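# Rest the block above the blue disc using three arms

## Task

Get the block resting above the blue disc painted on the table, its centre over the disc, so that at the finish neither the block nor any of the three sticks is in contact with the table and every post is still standing close to its original spot. You may use any number of the arms. The arrangement must stay put without a robot holding it, and the grippers must then open and the arms pull away.

## Robot and tools

Setup: three identical Kinova Gen3 arms, named arm1, arm2 and arm3. Each has seven joints, a Robotiq 2F-85 two-finger gripper and a wrist camera. The hand reaches roughly 1.0 m from the joint 1 axis at full stretch. Two fixed room cameras, cam_high and cam_low, also watch the scene.

Scene frame: one shared frame with its origin on the floor and +z upward. Approximate arm mounts on the tabletop (metres; heading in degrees counter-clockwise from +x): arm1 at x=+0.62 y=+0.00 z=+0.72 facing +180; arm2 at x=-0.31 y=+0.54 z=+0.72 facing -60; arm3 at x=-0.31 y=-0.54 z=+0.72 facing +60. The hand point sits midway between the fingertips; the hand's z axis runs along the fingers, and the fingers close along its y axis. True foot poses are never printed.

execute_actions: argument "actions" is a list holding exactly one action, or empty (an empty list just reports state and images). An action is an object keyed by robot name; under each name is "joints", an object mapping joint names to absolute target values (not offsets). Keys: joint1_rad, joint2_rad, joint3_rad, joint4_rad, joint5_rad, joint6_rad, joint7_rad (radians) and gripper_m (metres of fingertip gap). Each arm has its own object, and you name only the joints you want to change. Ranges: joint1_rad, joint3_rad, joint5_rad, joint7_rad -69.115 to 69.115; joint2_rad -2.249 to 2.249; joint4_rad -2.579 to 2.579; joint6_rad -2.099 to 2.099; gripper_m 0 to 0.085. Done tolerance is ±0.01 for joints and ±0.003 for the gripper. Meanings: joint1 swings the whole arm about its vertical foot axis, positive being clockwise viewed from above, and at 0 the arm extends the way its foot faces. joint2 is the shoulder: 0 is vertical, positive leans forward. joint3 twists the upper arm. joint4 is the elbow: 0 straight, positive (with joint3 at 0) bends the same way positive joint2 leans. joint5 twists the forearm. joint6 is the wrist: 0 straight, positive (with joint5 at 0) bends like positive joint4. joint7 rolls the hand, positive counter-clockwise viewed from behind it. Optional "cameras": list from arm1_cam_wrist, arm2_cam_wrist, arm3_cam_wrist, cam_high, cam_low, all; omitted, null or ["all"] gives every camera, [] gives none. Images come at the end of the call, ordered as the "pictures" line lists them. An unknown key, camera or out-of-range number rejects the whole call and nothing moves. No action may exceed 15 s.

Motion behaviour: motions in one action begin together but may finish at different moments; from rest the joints of an arm are paced to arrive together, and a reversing command halts them together. After a large move the arm may not have reached the target when the result arrives. The hand can sweep a wide arc between postures. A joint omitted from an action may still be driving toward an earlier target.

wait: "seconds" from 0 to 10; commands nothing new and returns the same as an empty execute_actions.

zoom_image: "camera" (one of the five names) and "region" [x0, y0, x1, y1] in pixels of that camera's latest full image, origin at top-left, at most 504 by 504. All images are 672x504.

finished_scene: "scene" is an integer from 1 to 2; it closes the current scene after the last command is held and reports success. It is irreversible, so call it only once the block rests unaided and the arms have released and withdrawn.

Result lines: joint_status tells how each commanded motion ended. "done" may sit slightly off target; resending the same target won't move it. "off_target" means it stopped short and may keep pushing. After "contact_stop" or "time_out" the joint holds where it stopped. "joint command not followed" (often with a "cause:" line) means a safety check blocked that arm's joint targets, typically for collision between arms or parts; the gripper command in the same action still runs, and blocked joints show "not_followed" and may be retried on later actions until cleared. on_its_own lists things that happened without being commanded. A stop reported in a result cancels the later motion calls in the same reply. Nothing reports robots touching each other.

Faults: torque reaching a joint's load limit (joints 1-4: 51.3 N m; joints 5-7: 32.3 N m, held weight included) freezes that arm and its gripper for 10 s and drops its remaining commands. Holding loads heats motors; a MOTOR HOT line appears from 60 °C, and at 75 °C the arm brakes weakly and sags, shown as OVER-TEMPERATURE FAULT, with unreached keys marked "limit_stop_at_motor_heat" (resend those targets). The robot holds the last command while you think.

Cautions: the Gen3 does not stop on contact and can shove hard, so approach objects and the table gently. Never press two robots together; the separation check may react late and ignores gripper against other arms. Avoid dropping, slipping or slamming the block, knocking posts over, or pushing anything out of the work area, which ends the scene. Loose objects may occasionally get nudged by outside forces, so check images before finishing.

Each tool is called as name(argument=value, ...) on one line, values as JSON.

## Session

execute_actions(actions=[])

Scene clock: 0.00 s.
arm1.joint_positions: joint1_rad=-0.010 joint2_rad=-0.396 joint3_rad=-0.076 joint4_rad=+1.510 joint5_rad=-0.033 joint6_rad=+2.021 joint7_rad=+1.479 gripper_m=+0.085
arm1.joint_status: not commanded
arm1.hand: x=+0.4961 y=-0.0065 z=+1.2584 quat_wxyz=(-0.001, -1.000, -0.026, +0.000) (m; scene frame)
arm2.joint_positions: joint1_rad=-0.011 joint2_rad=-0.400 joint3_rad=-0.075 joint4_rad=+1.515 joint5_rad=-0.030 joint6_rad=+2.024 joint7_rad=+1.481 gripper_m=+0.085
arm2.joint_status: not commanded
arm2.hand: x=-0.2535 y=+0.4276 z=+1.2666 quat_wxyz=(+0.003, -0.511, -0.859, -0.002) (m; scene frame)
arm3.joint_positions: joint1_rad=-0.011 joint2_rad=-0.400 joint3_rad=-0.073 joint4_rad=+1.512 joint5_rad=-0.031 joint6_rad=+2.023 joint7_rad=+1.478 gripper_m=+0.085
arm3.joint_status: not commanded
arm3.hand: x=-0.2503 y=-0.4369 z=+1.2877 quat_wxyz=(-0.002, +0.516, -0.857, -0.008) (m; scene frame)
pictures: arm1_cam_wrist, arm2_cam_wrist, arm3_cam_wrist, cam_high, cam_low
Images, in order (width x height): arm1_cam_wrist 672x504, arm2_cam_wrist 672x504, arm3_cam_wrist 672x504, cam_high 672x504, cam_low 672x504.

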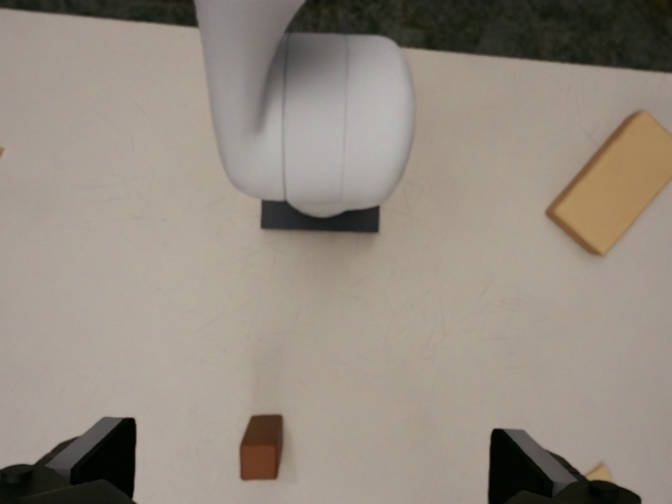

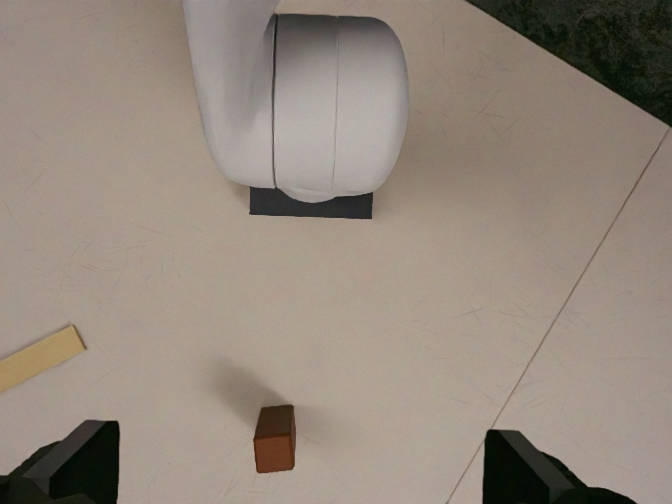

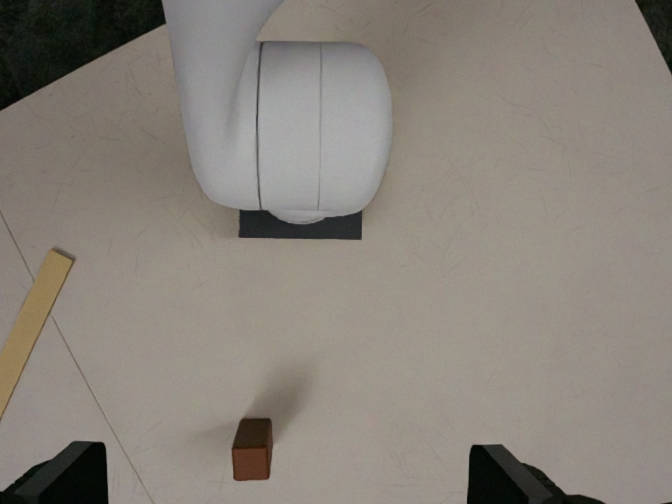

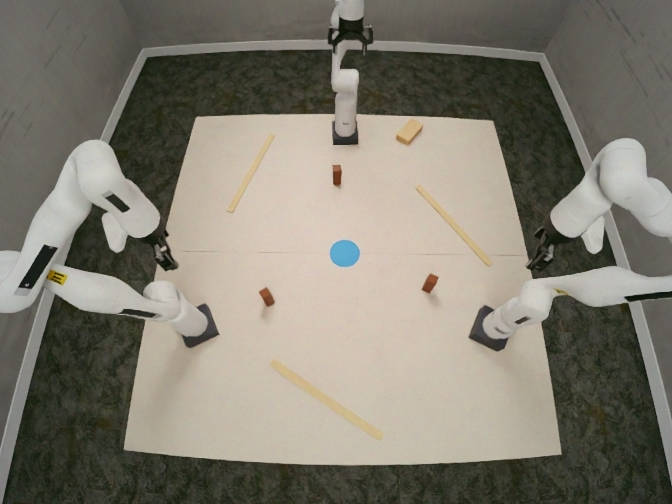

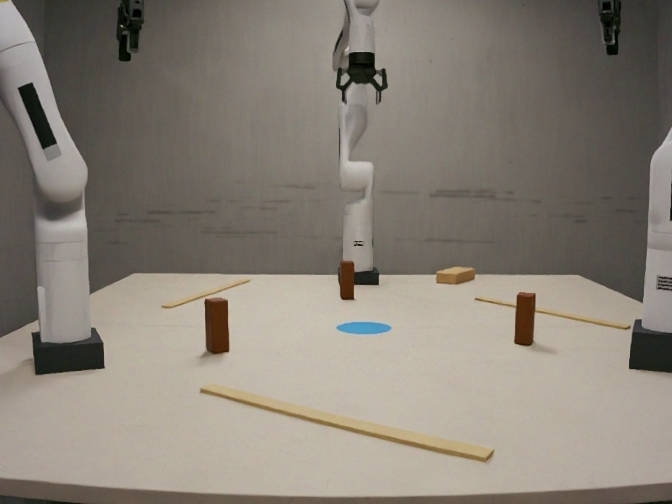

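execute_actions(actions=[{"arm1":{"joints":{"joint1_rad":1.157,"joint2_rad":0.456,"joint3_rad":0,"joint4_rad":1.648,"joint5_rad":0,"joint6_rad":1.037,"joint7_rad":2.26}},"arm2":{"joints":{"joint1_rad":0.983,"joint2_rad":0.621,"joint3_rad":0,"joint4_rad":1.384,"joint5_rad":0,"joint6_rad":1.137,"joint7_rad":1.33}},"arm3":{"joints":{"joint1_rad":0.881,"joint2_rad":0.536,"joint3_rad":0,"joint4_rad":1.6135,"joint5_rad":0,"joint6_rad":0.992,"joint7_rad":1.90}}}])

Scene clock: 4.93 s.
arm1.joint_positions: joint1_rad=+1.157 joint2_rad=+0.456 joint3_rad=+0.000 joint4_rad=+1.648 joint5_rad=+0.000 joint6_rad=+1.037 joint7_rad=+2.260 gripper_m=+0.085
arm1.joint_status: all done
arm1.hand: x=+0.4375 y=+0.4193 z=+0.9492 quat_wxyz=(+0.001, -0.978, +0.208, -0.002) (m; scene frame)
arm2.joint_positions: joint1_rad=+0.983 joint2_rad=+0.621 joint3_rad=+0.000 joint4_rad=+1.384 joint5_rad=+0.000 joint6_rad=+1.137 joint7_rad=+1.330 gripper_m=+0.085
arm2.joint_status: all done
arm2.hand: x=-0.5808 y=+0.0794 z=+0.9480 quat_wxyz=(+0.004, -0.913, -0.408, -0.001) (m; scene frame)
arm3.joint_positions: joint1_rad=+0.881 joint2_rad=+0.536 joint3_rad=+0.000 joint4_rad=+1.613 joint5_rad=+0.000 joint6_rad=+0.992 joint7_rad=+1.900 gripper_m=+0.085
arm3.joint_status: all done
arm3.hand: x=+0.1642 y=-0.4660 z=+0.9477 quat_wxyz=(+0.002, +0.264, -0.965, -0.006) (m; scene frame)
pictures: arm1_cam_wrist, arm2_cam_wrist, arm3_cam_wrist, cam_high, cam_low
Images, in order (width x height): arm1_cam_wrist 672x504, arm2_cam_wrist 672x504, arm3_cam_wrist 672x504, cam_high 672x504, cam_low 672x504.

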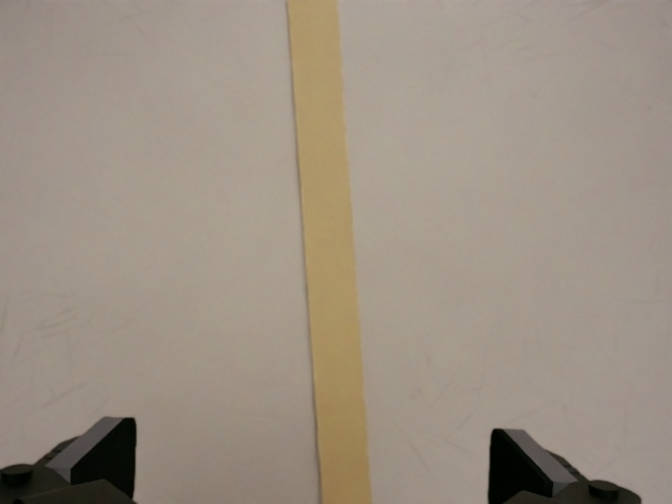

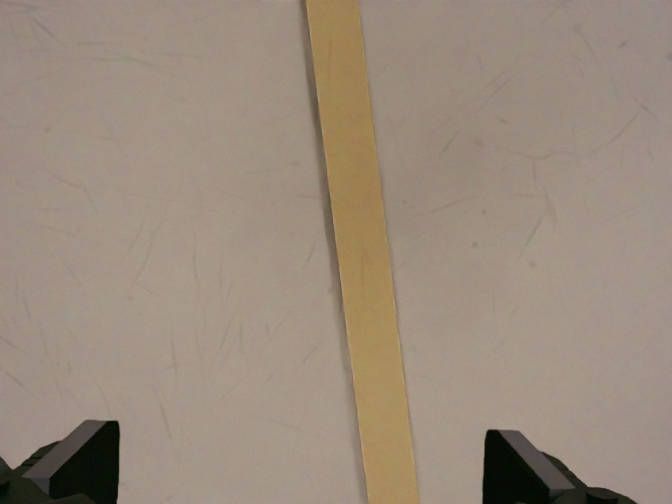

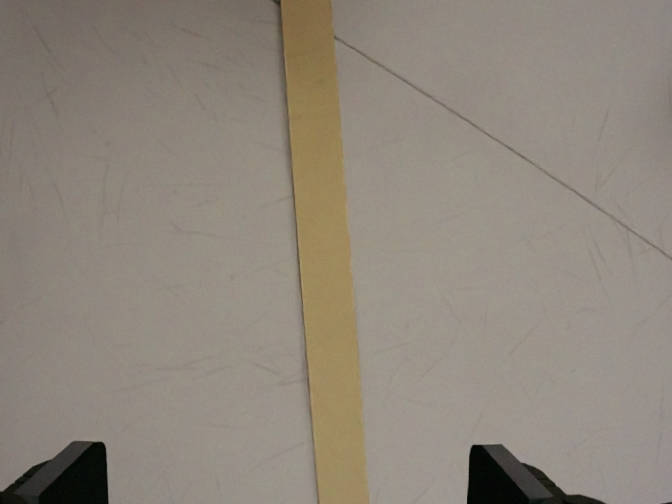

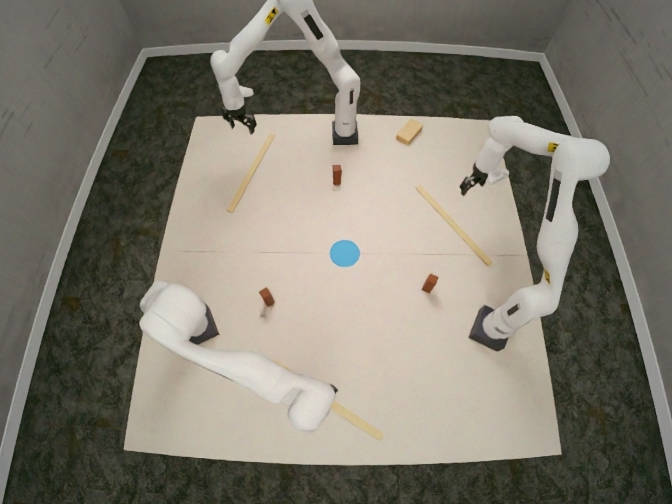

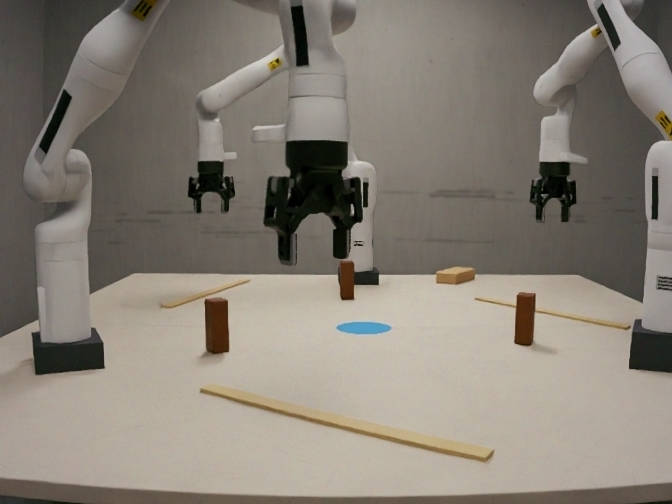

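execute_actions(actions=[{"arm1":{"joints":{"joint1_rad":1.14,"joint2_rad":0.792,"joint4_rad":1.854,"joint6_rad":0.4955,"joint7_rad":2.307,"gripper_m":0.065}},"arm2":{"joints":{"joint1_rad":0.918,"joint2_rad":0.927,"joint4_rad":1.515,"joint6_rad":0.6995,"joint7_rad":1.384,"gripper_m":0.065}},"arm3":{"joints":{"joint1_rad":0.847,"joint2_rad":0.8766,"joint4_rad":1.7745,"joint6_rad":0.4905,"joint7_rad":1.94,"gripper_m":0.065}}}])

zoom_image(camera="cam_low", region=[180, 280, 520, 490])

Scene clock: 7.20 s.
arm1.joint_positions: joint1_rad=+1.140 joint2_rad=+0.792 joint3_rad=+0.000 joint4_rad=+1.854 joint5_rad=+0.000 joint6_rad=+0.496 joint7_rad=+2.307 gripper_m=+0.065
arm1.joint_status: all done
arm1.hand: x=+0.4348 y=+0.4098 z=+0.7502 quat_wxyz=(+0.001, -0.984, +0.177, -0.003) (m; scene frame)
arm2.joint_positions: joint1_rad=+0.918 joint2_rad=+0.927 joint3_rad=+0.000 joint4_rad=+1.515 joint5_rad=+0.000 joint6_rad=+0.699 joint7_rad=+1.384 gripper_m=+0.065
arm2.joint_status: all done
arm2.hand: x=-0.5547 y=+0.0562 z=+0.7499 quat_wxyz=(+0.004, -0.887, -0.462, -0.001) (m; scene frame)
arm3.joint_positions: joint1_rad=+0.847 joint2_rad=+0.876 joint3_rad=+0.000 joint4_rad=+1.775 joint5_rad=+0.000 joint6_rad=+0.491 joint7_rad=+1.940 gripper_m=+0.065
arm3.joint_status: all done
arm3.hand: x=+0.1538 y=-0.4493 z=+0.7501 quat_wxyz=(+0.001, +0.299, -0.954, -0.006) (m; scene frame)
pictures: arm1_cam_wrist, arm2_cam_wrist, arm3_cam_wrist, cam_high, cam_low
Images, in order (width x height): arm1_cam_wrist 672x504, arm2_cam_wrist 672x504, arm3_cam_wrist 672x504, cam_high 672x504, cam_low 672x504.

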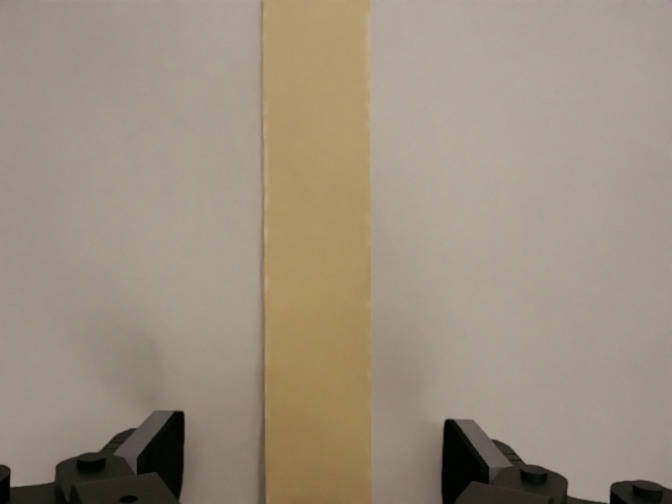

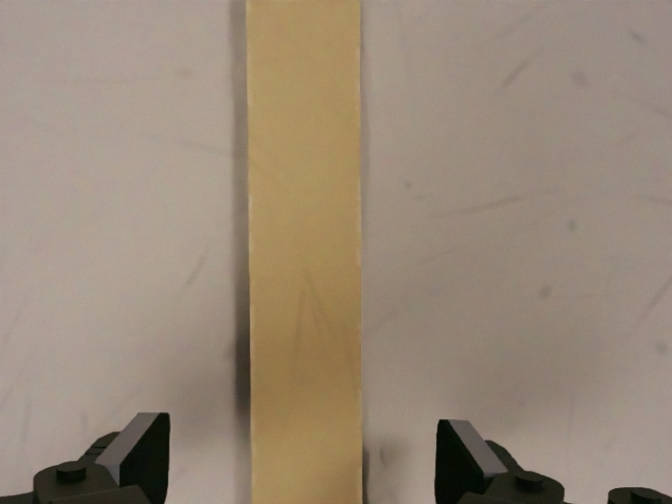

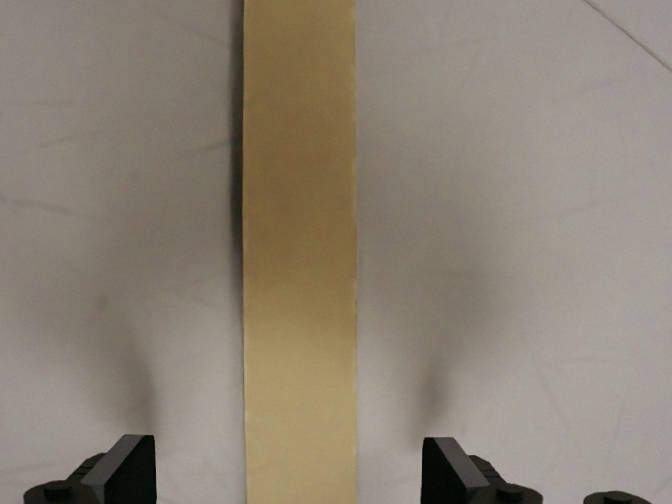

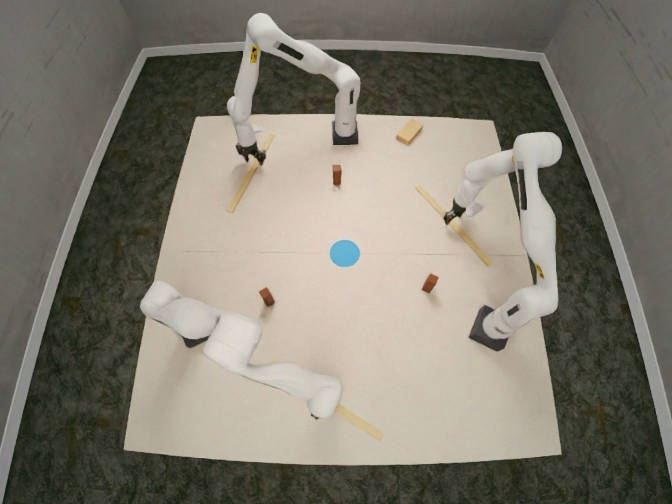

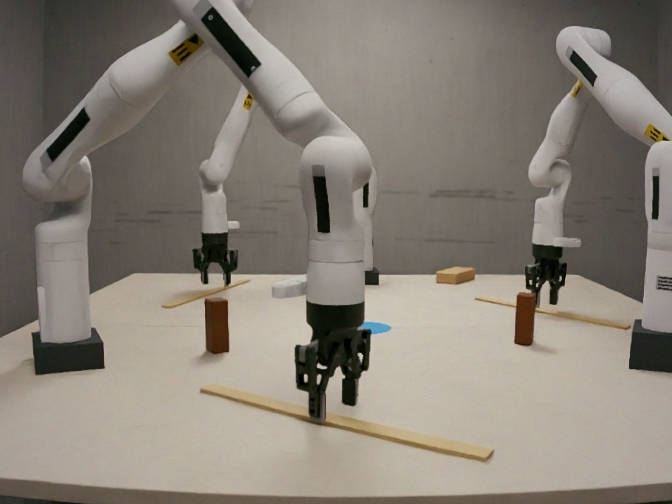

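Region (180, 280, 520, 490) of cam_low's 672x504 image, scaled by 1.482, with more detail than that image has; it fills the top 311 rows of this view, and the rest is white.

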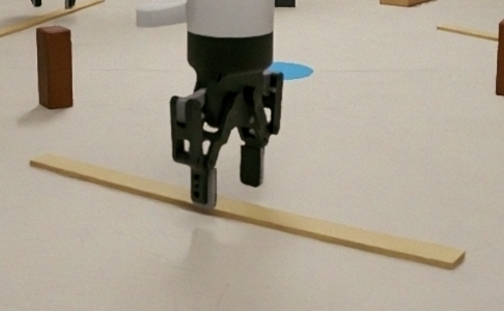

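execute_actions(actions=[{"arm1":{"joints":{"joint2_rad":0.825,"joint6_rad":0.4625,"gripper_m":0.048}},"arm2":{"joints":{"joint2_rad":0.955,"joint6_rad":0.6715,"gripper_m":0.048}},"arm3":{"joints":{"joint1_rad":0.84,"joint7_rad":1.933,"joint2_rad":0.9085,"joint6_rad":0.4585,"gripper_m":0.048}}}])

zoom_image(camera="cam_low", region=[260, 340, 420, 460])

Scene clock: 8.20 s.
arm1.joint_positions: joint1_rad=+1.140 joint2_rad=+0.822 joint3_rad=+0.000 joint4_rad=+1.854 joint5_rad=+0.000 joint6_rad=+0.463 joint7_rad=+2.307 gripper_m=+0.048
arm1.joint_status: all done
arm1.hand: x=+0.4345 y=+0.4109 z=+0.7367 quat_wxyz=(+0.002, -0.984, +0.177, -0.002) (m; scene frame)
arm2.joint_positions: joint1_rad=+0.917 joint2_rad=+0.949 joint3_rad=-0.001 joint4_rad=+1.514 joint5_rad=-0.001 joint6_rad=+0.673 joint7_rad=+1.384 gripper_m=+0.048
arm2.joint_status: all done
arm2.hand: x=-0.5542 y=+0.0540 z=+0.7381 quat_wxyz=(+0.002, -0.887, -0.462, +0.000) (m; scene frame)
arm3.joint_positions: joint1_rad=+0.841 joint2_rad=+0.901 joint3_rad=+0.002 joint4_rad=+1.775 joint5_rad=+0.001 joint6_rad=+0.461 joint7_rad=+1.933 gripper_m=+0.048
arm3.joint_status: all done
arm3.hand: x=+0.1543 y=-0.4475 z=+0.7384 quat_wxyz=(-0.001, +0.298, -0.955, -0.005) (m; scene frame)
pictures: arm1_cam_wrist, arm2_cam_wrist, arm3_cam_wrist, cam_high, cam_low
Images, in order (width x height): arm1_cam_wrist 672x504, arm2_cam_wrist 672x504, arm3_cam_wrist 672x504, cam_high 672x504, cam_low 672x504.

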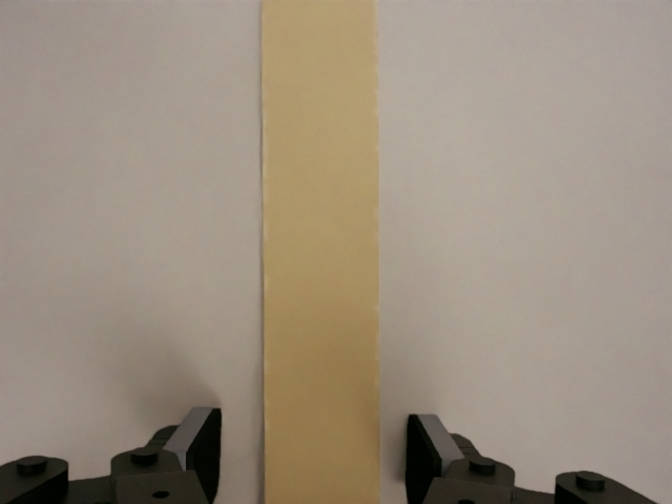

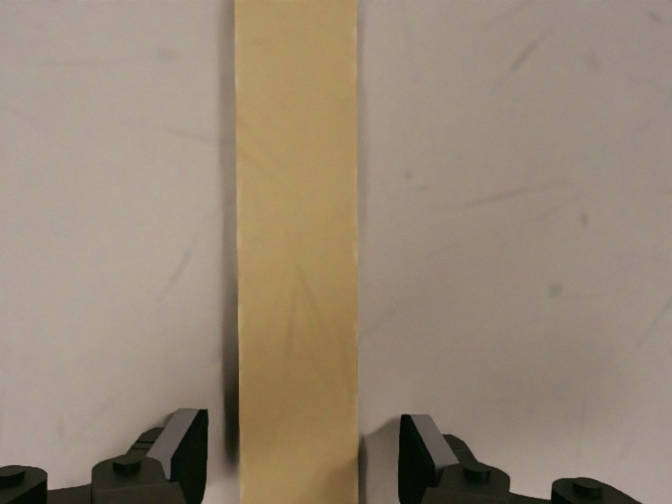

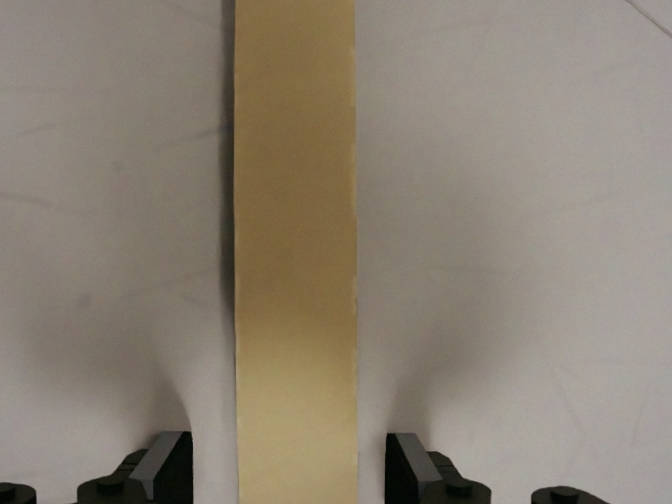

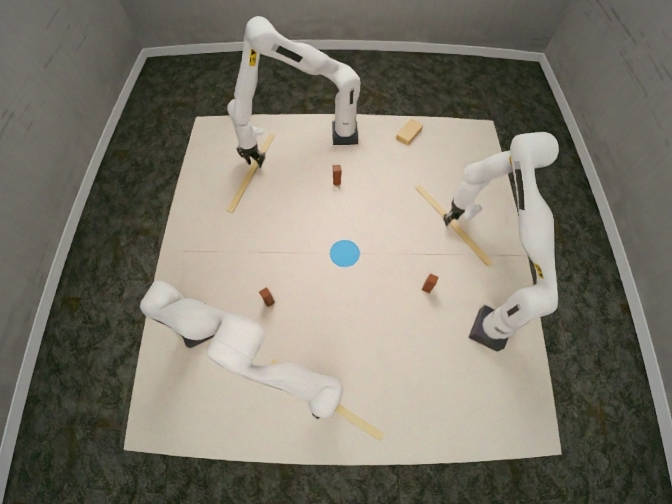

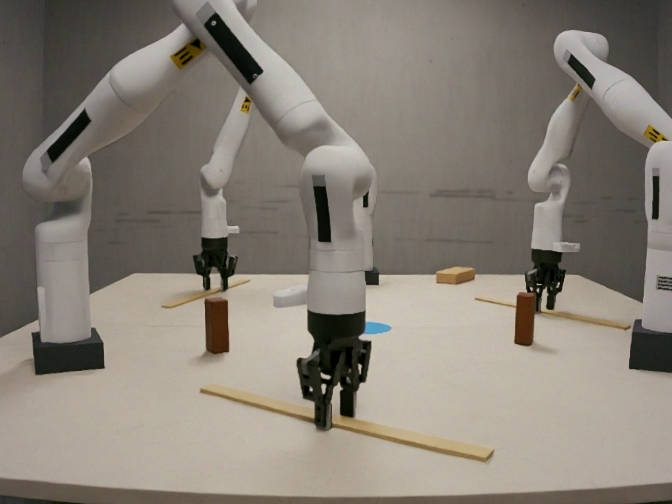

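Region (260, 340, 420, 460) of cam_low's 672x504 image, scaled by 3.150, with more detail than that image has; it fills the top 378 rows of this view, and the rest is white.

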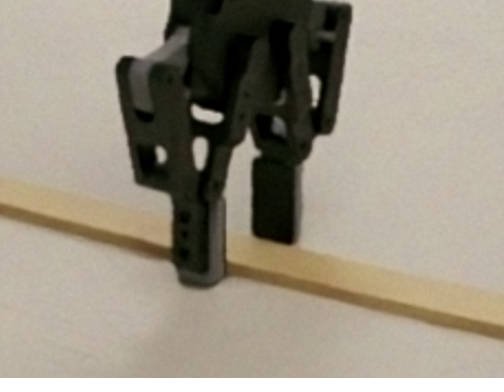

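execute_actions(actions=[{"arm1":{"joints":{"joint2_rad":0.818,"joint6_rad":0.469,"gripper_m":0.02}},"arm2":{"joints":{"joint2_rad":0.946,"joint6_rad":0.68,"gripper_m":0.02}},"arm3":{"joints":{"joint2_rad":0.898,"joint6_rad":0.469,"gripper_m":0.02}}}], cameras=["arm1_cam_wrist","arm3_cam_wrist","cam_low"])

Scene clock: 9.17 s.
arm1.joint_positions: joint1_rad=+1.140 joint2_rad=+0.816 joint3_rad=+0.000 joint4_rad=+1.854 joint5_rad=+0.000 joint6_rad=+0.469 joint7_rad=+2.307 gripper_m=+0.025
arm1.joint_status: gripper_m off_target (ended at +0.025, target +0.020); the others done
arm1.hand: x=+0.4344 y=+0.4110 z=+0.7395 quat_wxyz=(+0.002, -0.984, +0.177, -0.002) (m; scene frame)
arm2.joint_positions: joint1_rad=+0.918 joint2_rad=+0.944 joint3_rad=+0.000 joint4_rad=+1.514 joint5_rad=+0.000 joint6_rad=+0.680 joint7_rad=+1.384 gripper_m=+0.025
arm2.joint_status: gripper_m off_target (ended at +0.025, target +0.020); the others done
arm2.hand: x=-0.5547 y=+0.0548 z=+0.7410 quat_wxyz=(+0.003, -0.887, -0.462, +0.000) (m; scene frame)
arm3.joint_positions: joint1_rad=+0.840 joint2_rad=+0.896 joint3_rad=+0.001 joint4_rad=+1.774 joint5_rad=+0.000 joint6_rad=+0.469 joint7_rad=+1.933 gripper_m=+0.025
arm3.joint_status: gripper_m off_target (ended at +0.025, target +0.020); the others done
arm3.hand: x=+0.1541 y=-0.4463 z=+0.7412 quat_wxyz=(+0.000, +0.299, -0.954, -0.006) (m; scene frame)
pictures: arm1_cam_wrist, arm3_cam_wrist, cam_low
Images, in order (width x height): arm1_cam_wrist 672x504, arm3_cam_wrist 672x504, cam_low 672x504.

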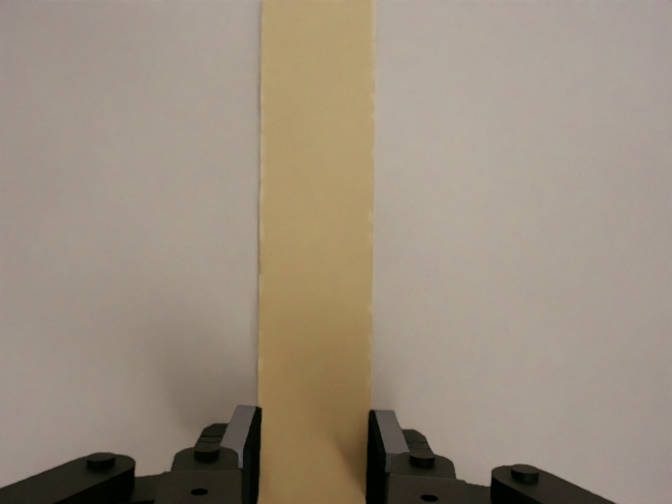

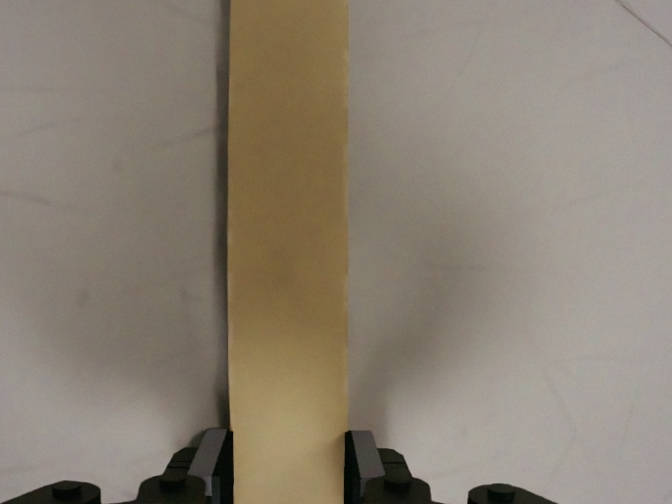

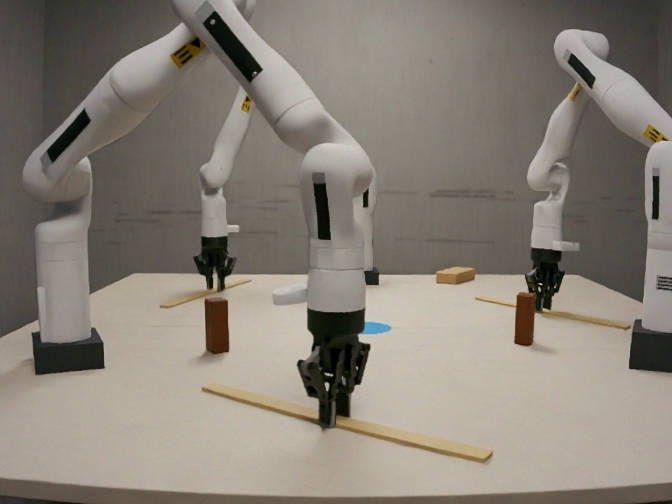

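execute_actions(actions=[{"arm1":{"joints":{"joint2_rad":0.509,"joint4_rad":1.7446,"joint6_rad":0.888,"gripper_m":0.01}},"arm2":{"joints":{"joint2_rad":0.694,"joint4_rad":1.4157,"joint6_rad":1.032,"gripper_m":0.01}},"arm3":{"joints":{"joint2_rad":0.5926,"joint4_rad":1.6975,"joint6_rad":0.8515,"gripper_m":0.01}}}], cameras=["cam_high","cam_low"])

zoom_image(camera="cam_high", region=[230, 100, 470, 330])

Scene clock: 10.90 s.
arm1.joint_positions: joint1_rad=+1.140 joint2_rad=+0.510 joint3_rad=+0.000 joint4_rad=+1.745 joint5_rad=+0.000 joint6_rad=+0.888 joint7_rad=+2.307 gripper_m=+0.024
arm1.joint_status: gripper_m off_target (ended at +0.024, target +0.010); the others done
arm1.hand: x=+0.4342 y=+0.4095 z=+0.8999 quat_wxyz=(+0.000, -0.984, +0.176, -0.003) (m; scene frame)
arm2.joint_positions: joint1_rad=+0.918 joint2_rad=+0.694 joint3_rad=+0.000 joint4_rad=+1.416 joint5_rad=+0.000 joint6_rad=+1.032 joint7_rad=+1.384 gripper_m=+0.024
arm2.joint_status: gripper_m off_target (ended at +0.024, target +0.010); the others done
arm2.hand: x=-0.5544 y=+0.0551 z=+0.8996 quat_wxyz=(+0.004, -0.887, -0.462, -0.002) (m; scene frame)
arm3.joint_positions: joint1_rad=+0.840 joint2_rad=+0.593 joint3_rad=+0.000 joint4_rad=+1.698 joint5_rad=+0.000 joint6_rad=+0.851 joint7_rad=+1.933 gripper_m=+0.024
arm3.joint_status: gripper_m off_target (ended at +0.024, target +0.010); the others done
arm3.hand: x=+0.1540 y=-0.4478 z=+0.8997 quat_wxyz=(+0.002, +0.299, -0.954, -0.006) (m; scene frame)
pictures: cam_high, cam_low
Images, in order (width x height): cam_high 672x504, cam_low 672x504.

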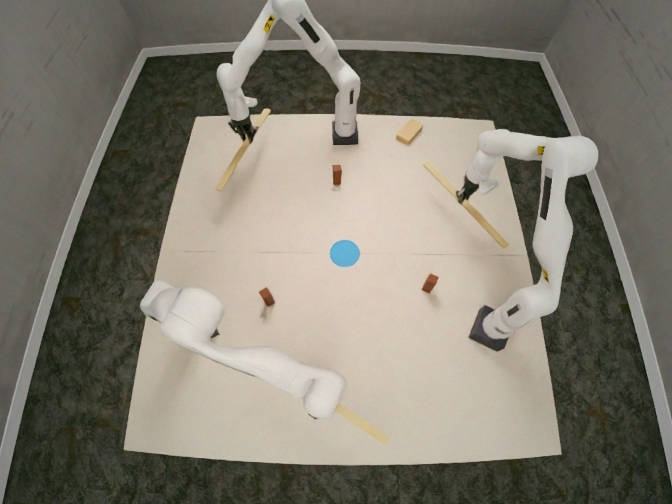

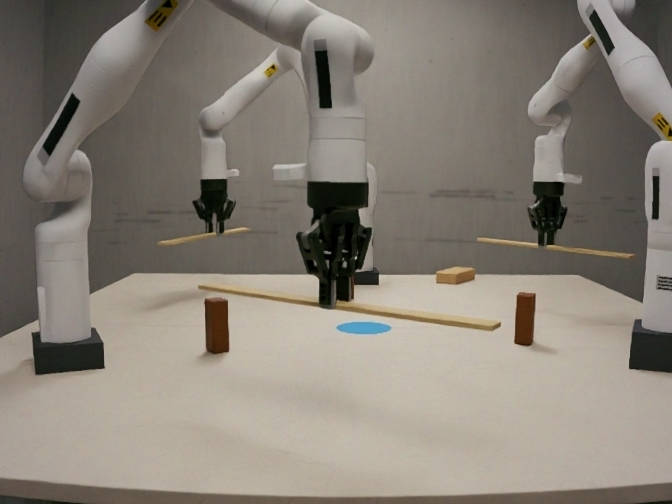

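Region (230, 100, 470, 330) of cam_high's 672x504 image, scaled by 2.100, with more detail than that image has; it fills the top 483 rows of this view, and the rest is white.

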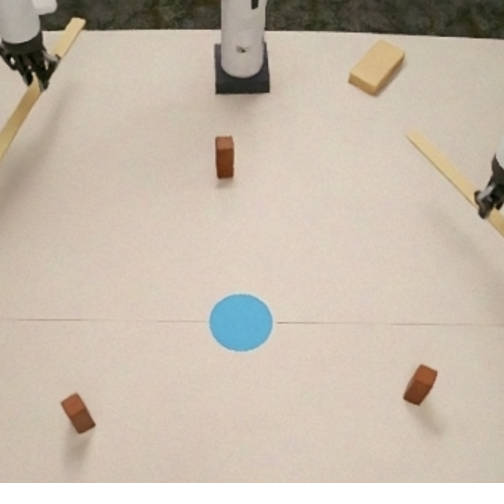

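execute_actions(actions=[{"arm1":{"joints":{"joint1_rad":0.081,"joint2_rad":0.25,"joint4_rad":2.0729,"joint6_rad":0.6186,"joint7_rad":1.639}},"arm2":{"joints":{"joint1_rad":0.007,"joint2_rad":0.2577,"joint4_rad":2.0929,"joint6_rad":0.591,"joint7_rad":1.644}},"arm3":{"joints":{"joint1_rad":0.068,"joint2_rad":0.3055,"joint4_rad":2.1117,"joint6_rad":0.5244,"joint7_rad":1.637}}}])

zoom_image(camera="cam_high", region=[210, 100, 480, 340])

Scene clock: 15.73 s.
arm1.joint_positions: joint1_rad=+0.081 joint2_rad=+0.250 joint3_rad=+0.000 joint4_rad=+2.073 joint5_rad=+0.000 joint6_rad=+0.619 joint7_rad=+1.639 gripper_m=+0.024
arm1.joint_status: all done
arm1.hand: x=+0.2248 y=+0.0376 z=+0.9289 quat_wxyz=(+0.005, -0.995, -0.018, +0.097) (m; scene frame)
arm2.joint_positions: joint1_rad=+0.007 joint2_rad=+0.258 joint3_rad=+0.000 joint4_rad=+2.093 joint5_rad=+0.000 joint6_rad=+0.591 joint7_rad=+1.644 gripper_m=+0.024
arm2.joint_status: all done
arm2.hand: x=-0.1483 y=+0.1770 z=+0.9302 quat_wxyz=(-0.081, -0.482, -0.871, +0.051) (m; scene frame)
arm3.joint_positions: joint1_rad=+0.068 joint2_rad=+0.306 joint3_rad=+0.000 joint4_rad=+2.112 joint5_rad=+0.000 joint6_rad=+0.524 joint7_rad=+1.637 gripper_m=+0.024
arm3.joint_status: all done
arm3.hand: x=-0.0795 y=-0.2143 z=+0.9341 quat_wxyz=(-0.089, +0.513, -0.853, -0.052) (m; scene frame)
pictures: arm1_cam_wrist, arm2_cam_wrist, arm3_cam_wrist, cam_high, cam_low
Images, in order (width x height): arm1_cam_wrist 672x504, arm2_cam_wrist 672x504, arm3_cam_wrist 672x504, cam_high 672x504, cam_low 672x504.

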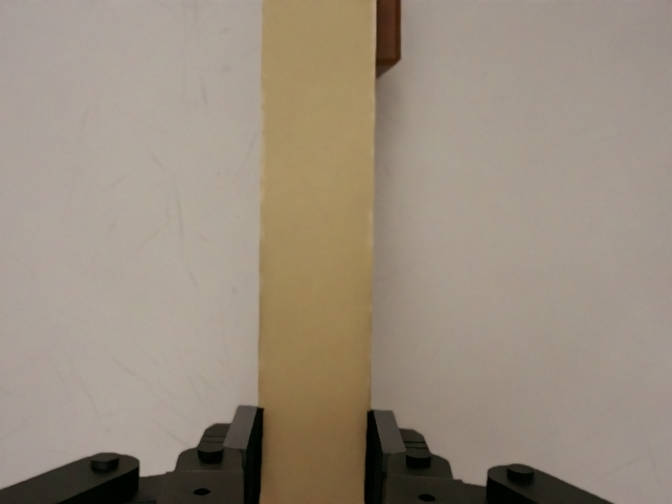

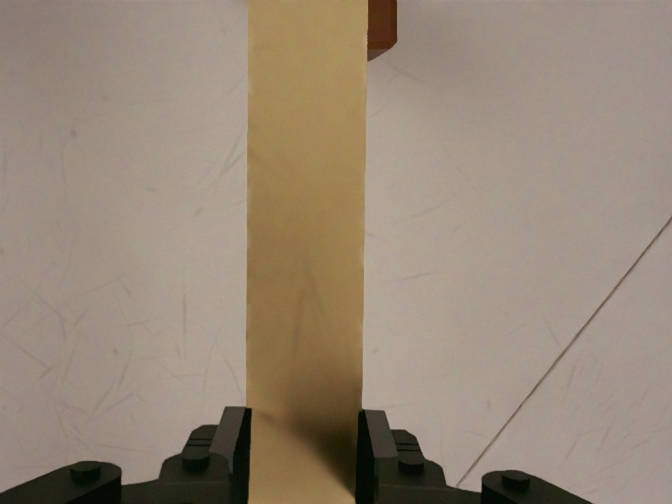

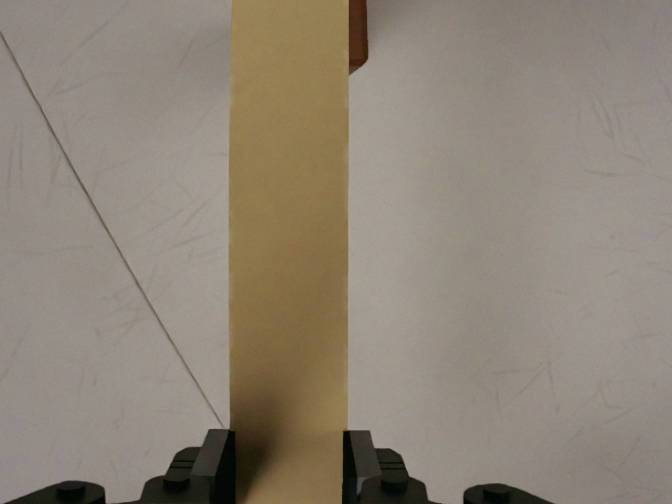

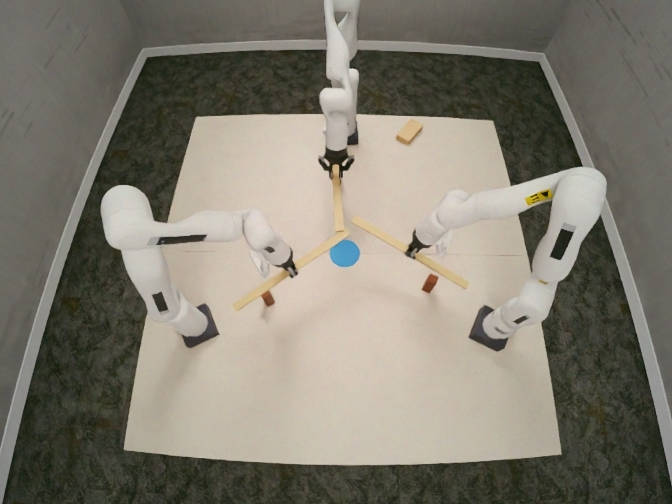

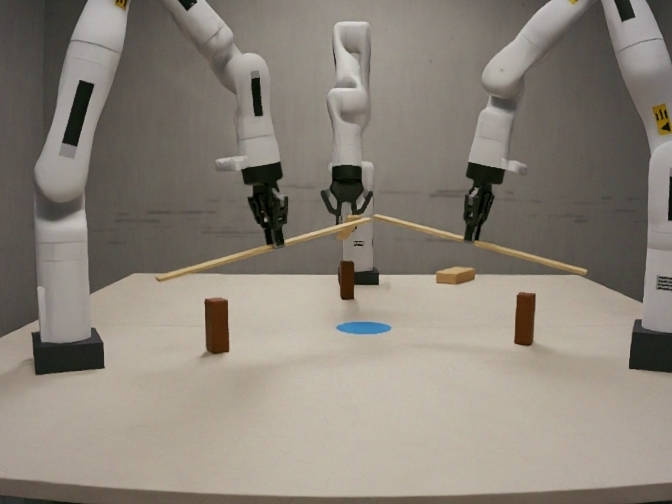

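Region (210, 100, 480, 340) of cam_high's 672x504 image, scaled by 1.867, with more detail than that image has.

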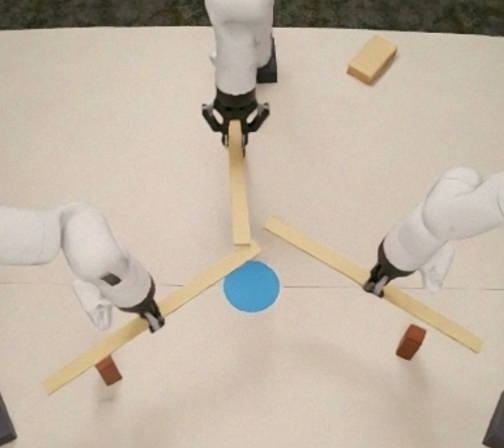

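execute_actions(actions=[{"arm1":{"joints":{"joint1_rad":0.05,"joint2_rad":0.3792,"joint4_rad":1.8729,"joint6_rad":0.6895,"joint7_rad":1.569}},"arm2":{"joints":{"joint1_rad":-0.03,"joint2_rad":0.3942,"joint4_rad":1.8769,"joint6_rad":0.6705,"joint7_rad":1.567}},"arm3":{"joints":{"joint1_rad":0.035,"joint2_rad":0.4401,"joint4_rad":1.9008,"joint6_rad":0.6007,"joint7_rad":1.567}}}], cameras=["cam_high","cam_low"])

zoom_image(camera="cam_high", region=[230, 130, 470, 330])

zoom_image(camera="cam_low", region=[170, 180, 570, 360])

Scene clock: 17.87 s.
arm1.joint_positions: joint1_rad=+0.050 joint2_rad=+0.379 joint3_rad=+0.000 joint4_rad=+1.873 joint5_rad=+0.000 joint6_rad=+0.690 joint7_rad=+1.569 gripper_m=+0.024
arm1.joint_status: all done
arm1.hand: x=+0.1575 y=+0.0255 z=+0.9286 quat_wxyz=(+0.000, -0.995, +0.002, +0.097) (m; scene frame)
arm2.joint_positions: joint1_rad=-0.030 joint2_rad=+0.394 joint3_rad=+0.000 joint4_rad=+1.877 joint5_rad=+0.000 joint6_rad=+0.671 joint7_rad=+1.567 gripper_m=+0.024
arm2.joint_status: all done
arm2.hand: x=-0.0999 y=+0.1215 z=+0.9297 quat_wxyz=(-0.083, -0.500, -0.861, +0.046) (m; scene frame)
arm3.joint_positions: joint1_rad=+0.035 joint2_rad=+0.440 joint3_rad=+0.000 joint4_rad=+1.901 joint5_rad=+0.000 joint6_rad=+0.601 joint7_rad=+1.567 gripper_m=+0.024
arm3.joint_status: all done
arm3.hand: x=-0.0553 y=-0.1463 z=+0.9306 quat_wxyz=(-0.086, +0.496, -0.862, -0.056) (m; scene frame)
pictures: cam_high, cam_low
Images, in order (width x height): cam_high 672x504, cam_low 672x504.

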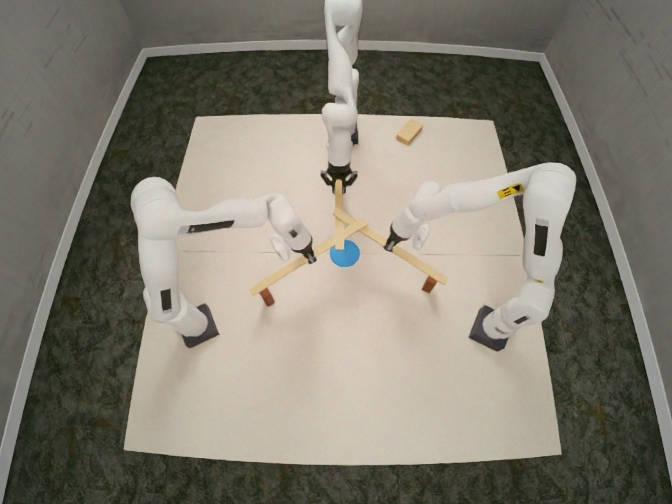

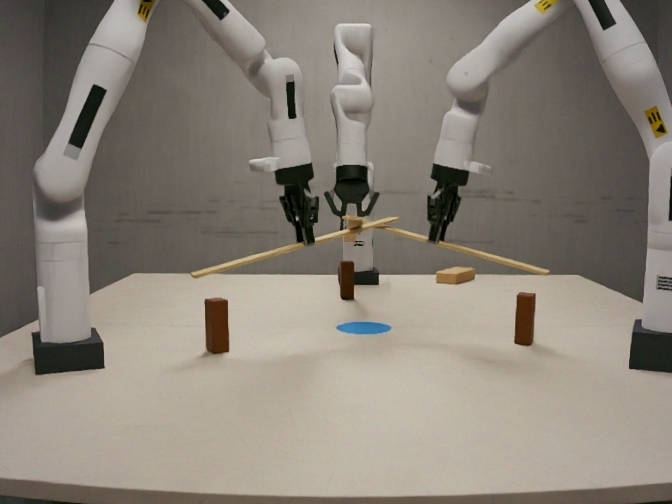

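Region (230, 130, 470, 330) of cam_high's 672x504 image, scaled by 2.100, with more detail than that image has.

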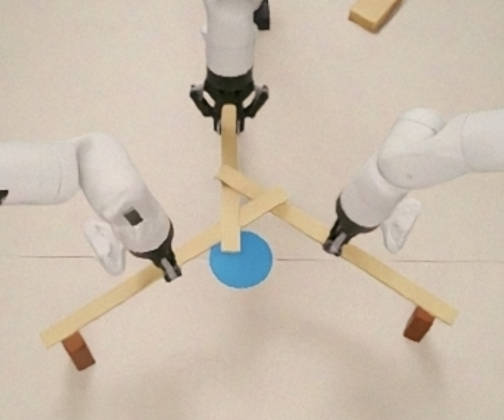

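Region (170, 180, 570, 360) of cam_low's 672x504 image, scaled by 1.260, with more detail than that image has; it fills the top 227 rows of this view, and the rest is white.

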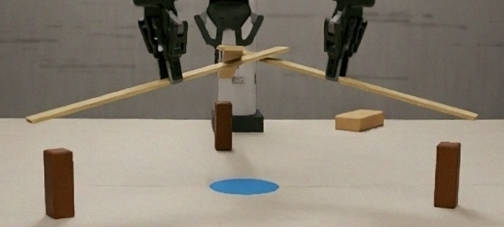

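execute_actions(actions=[{"arm1":{"joints":{"joint1_rad":0.054,"joint2_rad":0.4852,"joint4_rad":1.8622,"joint6_rad":0.6642}},"arm2":{"joints":{"joint2_rad":0.5051,"joint4_rad":1.8618,"joint6_rad":0.6447}},"arm3":{"joints":{"joint2_rad":0.5537,"joint4_rad":1.8804,"joint6_rad":0.5775}}}], cameras=["cam_high","cam_low"])

zoom_image(camera="cam_high", region=[230, 130, 470, 330])

zoom_image(camera="cam_low", region=[170, 220, 390, 360])

zoom_image(camera="cam_low", region=[320, 220, 570, 360])

Scene clock: 19.23 s.
arm1.joint_positions: joint1_rad=+0.053 joint2_rad=+0.485 joint3_rad=-0.001 joint4_rad=+1.861 joint5_rad=+0.000 joint6_rad=+0.663 joint7_rad=+1.569 gripper_m=+0.024
arm1.joint_status: all done
arm1.hand: x=+0.1574 y=+0.0262 z=+0.8848 quat_wxyz=(+0.000, -0.998, +0.002, +0.064) (m; scene frame)
arm2.joint_positions: joint1_rad=-0.030 joint2_rad=+0.505 joint3_rad=+0.000 joint4_rad=+1.862 joint5_rad=+0.000 joint6_rad=+0.644 joint7_rad=+1.567 gripper_m=+0.024
arm2.joint_status: all done
arm2.hand: x=-0.0992 y=+0.1217 z=+0.8840 quat_wxyz=(-0.054, -0.501, -0.864, +0.029) (m; scene frame)
arm3.joint_positions: joint1_rad=+0.035 joint2_rad=+0.553 joint3_rad=+0.000 joint4_rad=+1.879 joint5_rad=+0.000 joint6_rad=+0.576 joint7_rad=+1.567 gripper_m=+0.024
arm3.joint_status: all done
arm3.hand: x=-0.0552 y=-0.1451 z=+0.8852 quat_wxyz=(-0.058, +0.498, -0.864, -0.040) (m; scene frame)
pictures: cam_high, cam_low
Images, in order (width x height): cam_high 672x504, cam_low 672x504.

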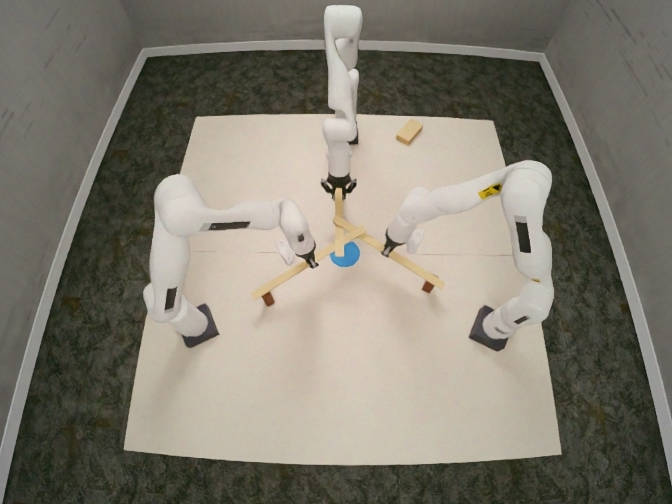

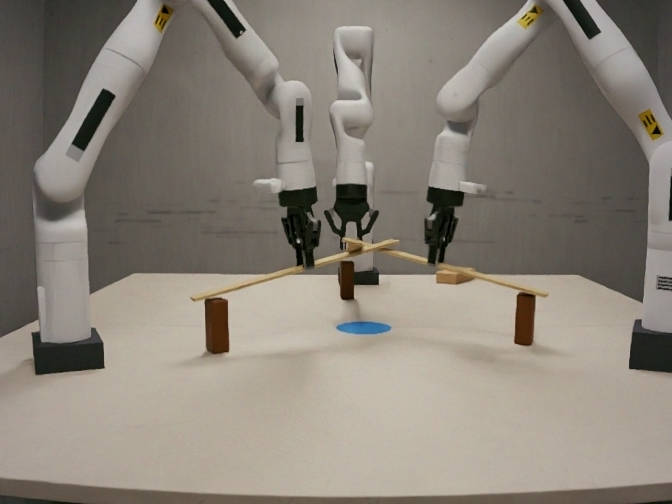

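Region (230, 130, 470, 330) of cam_high's 672x504 image, scaled by 2.100, with more detail than that image has.

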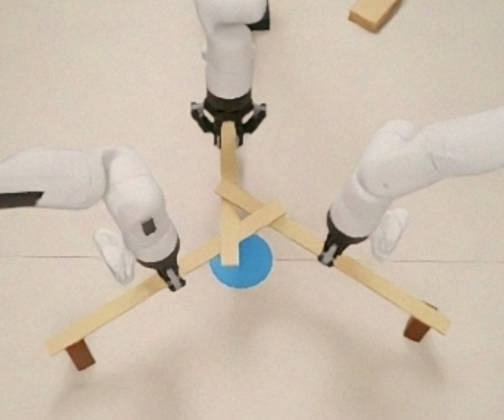

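Region (170, 220, 390, 360) of cam_low's 672x504 image, scaled by 2.291, with more detail than that image has; it fills the top 321 rows of this view, and the rest is white.

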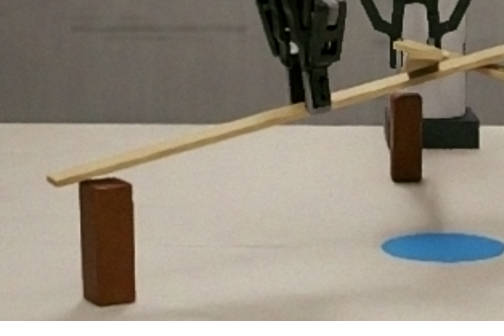

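Region (320, 220, 570, 360) of cam_low's 672x504 image, scaled by 2.016, with more detail than that image has; it fills the top 282 rows of this view, and the rest is white.

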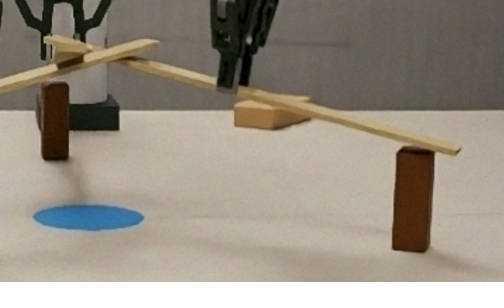

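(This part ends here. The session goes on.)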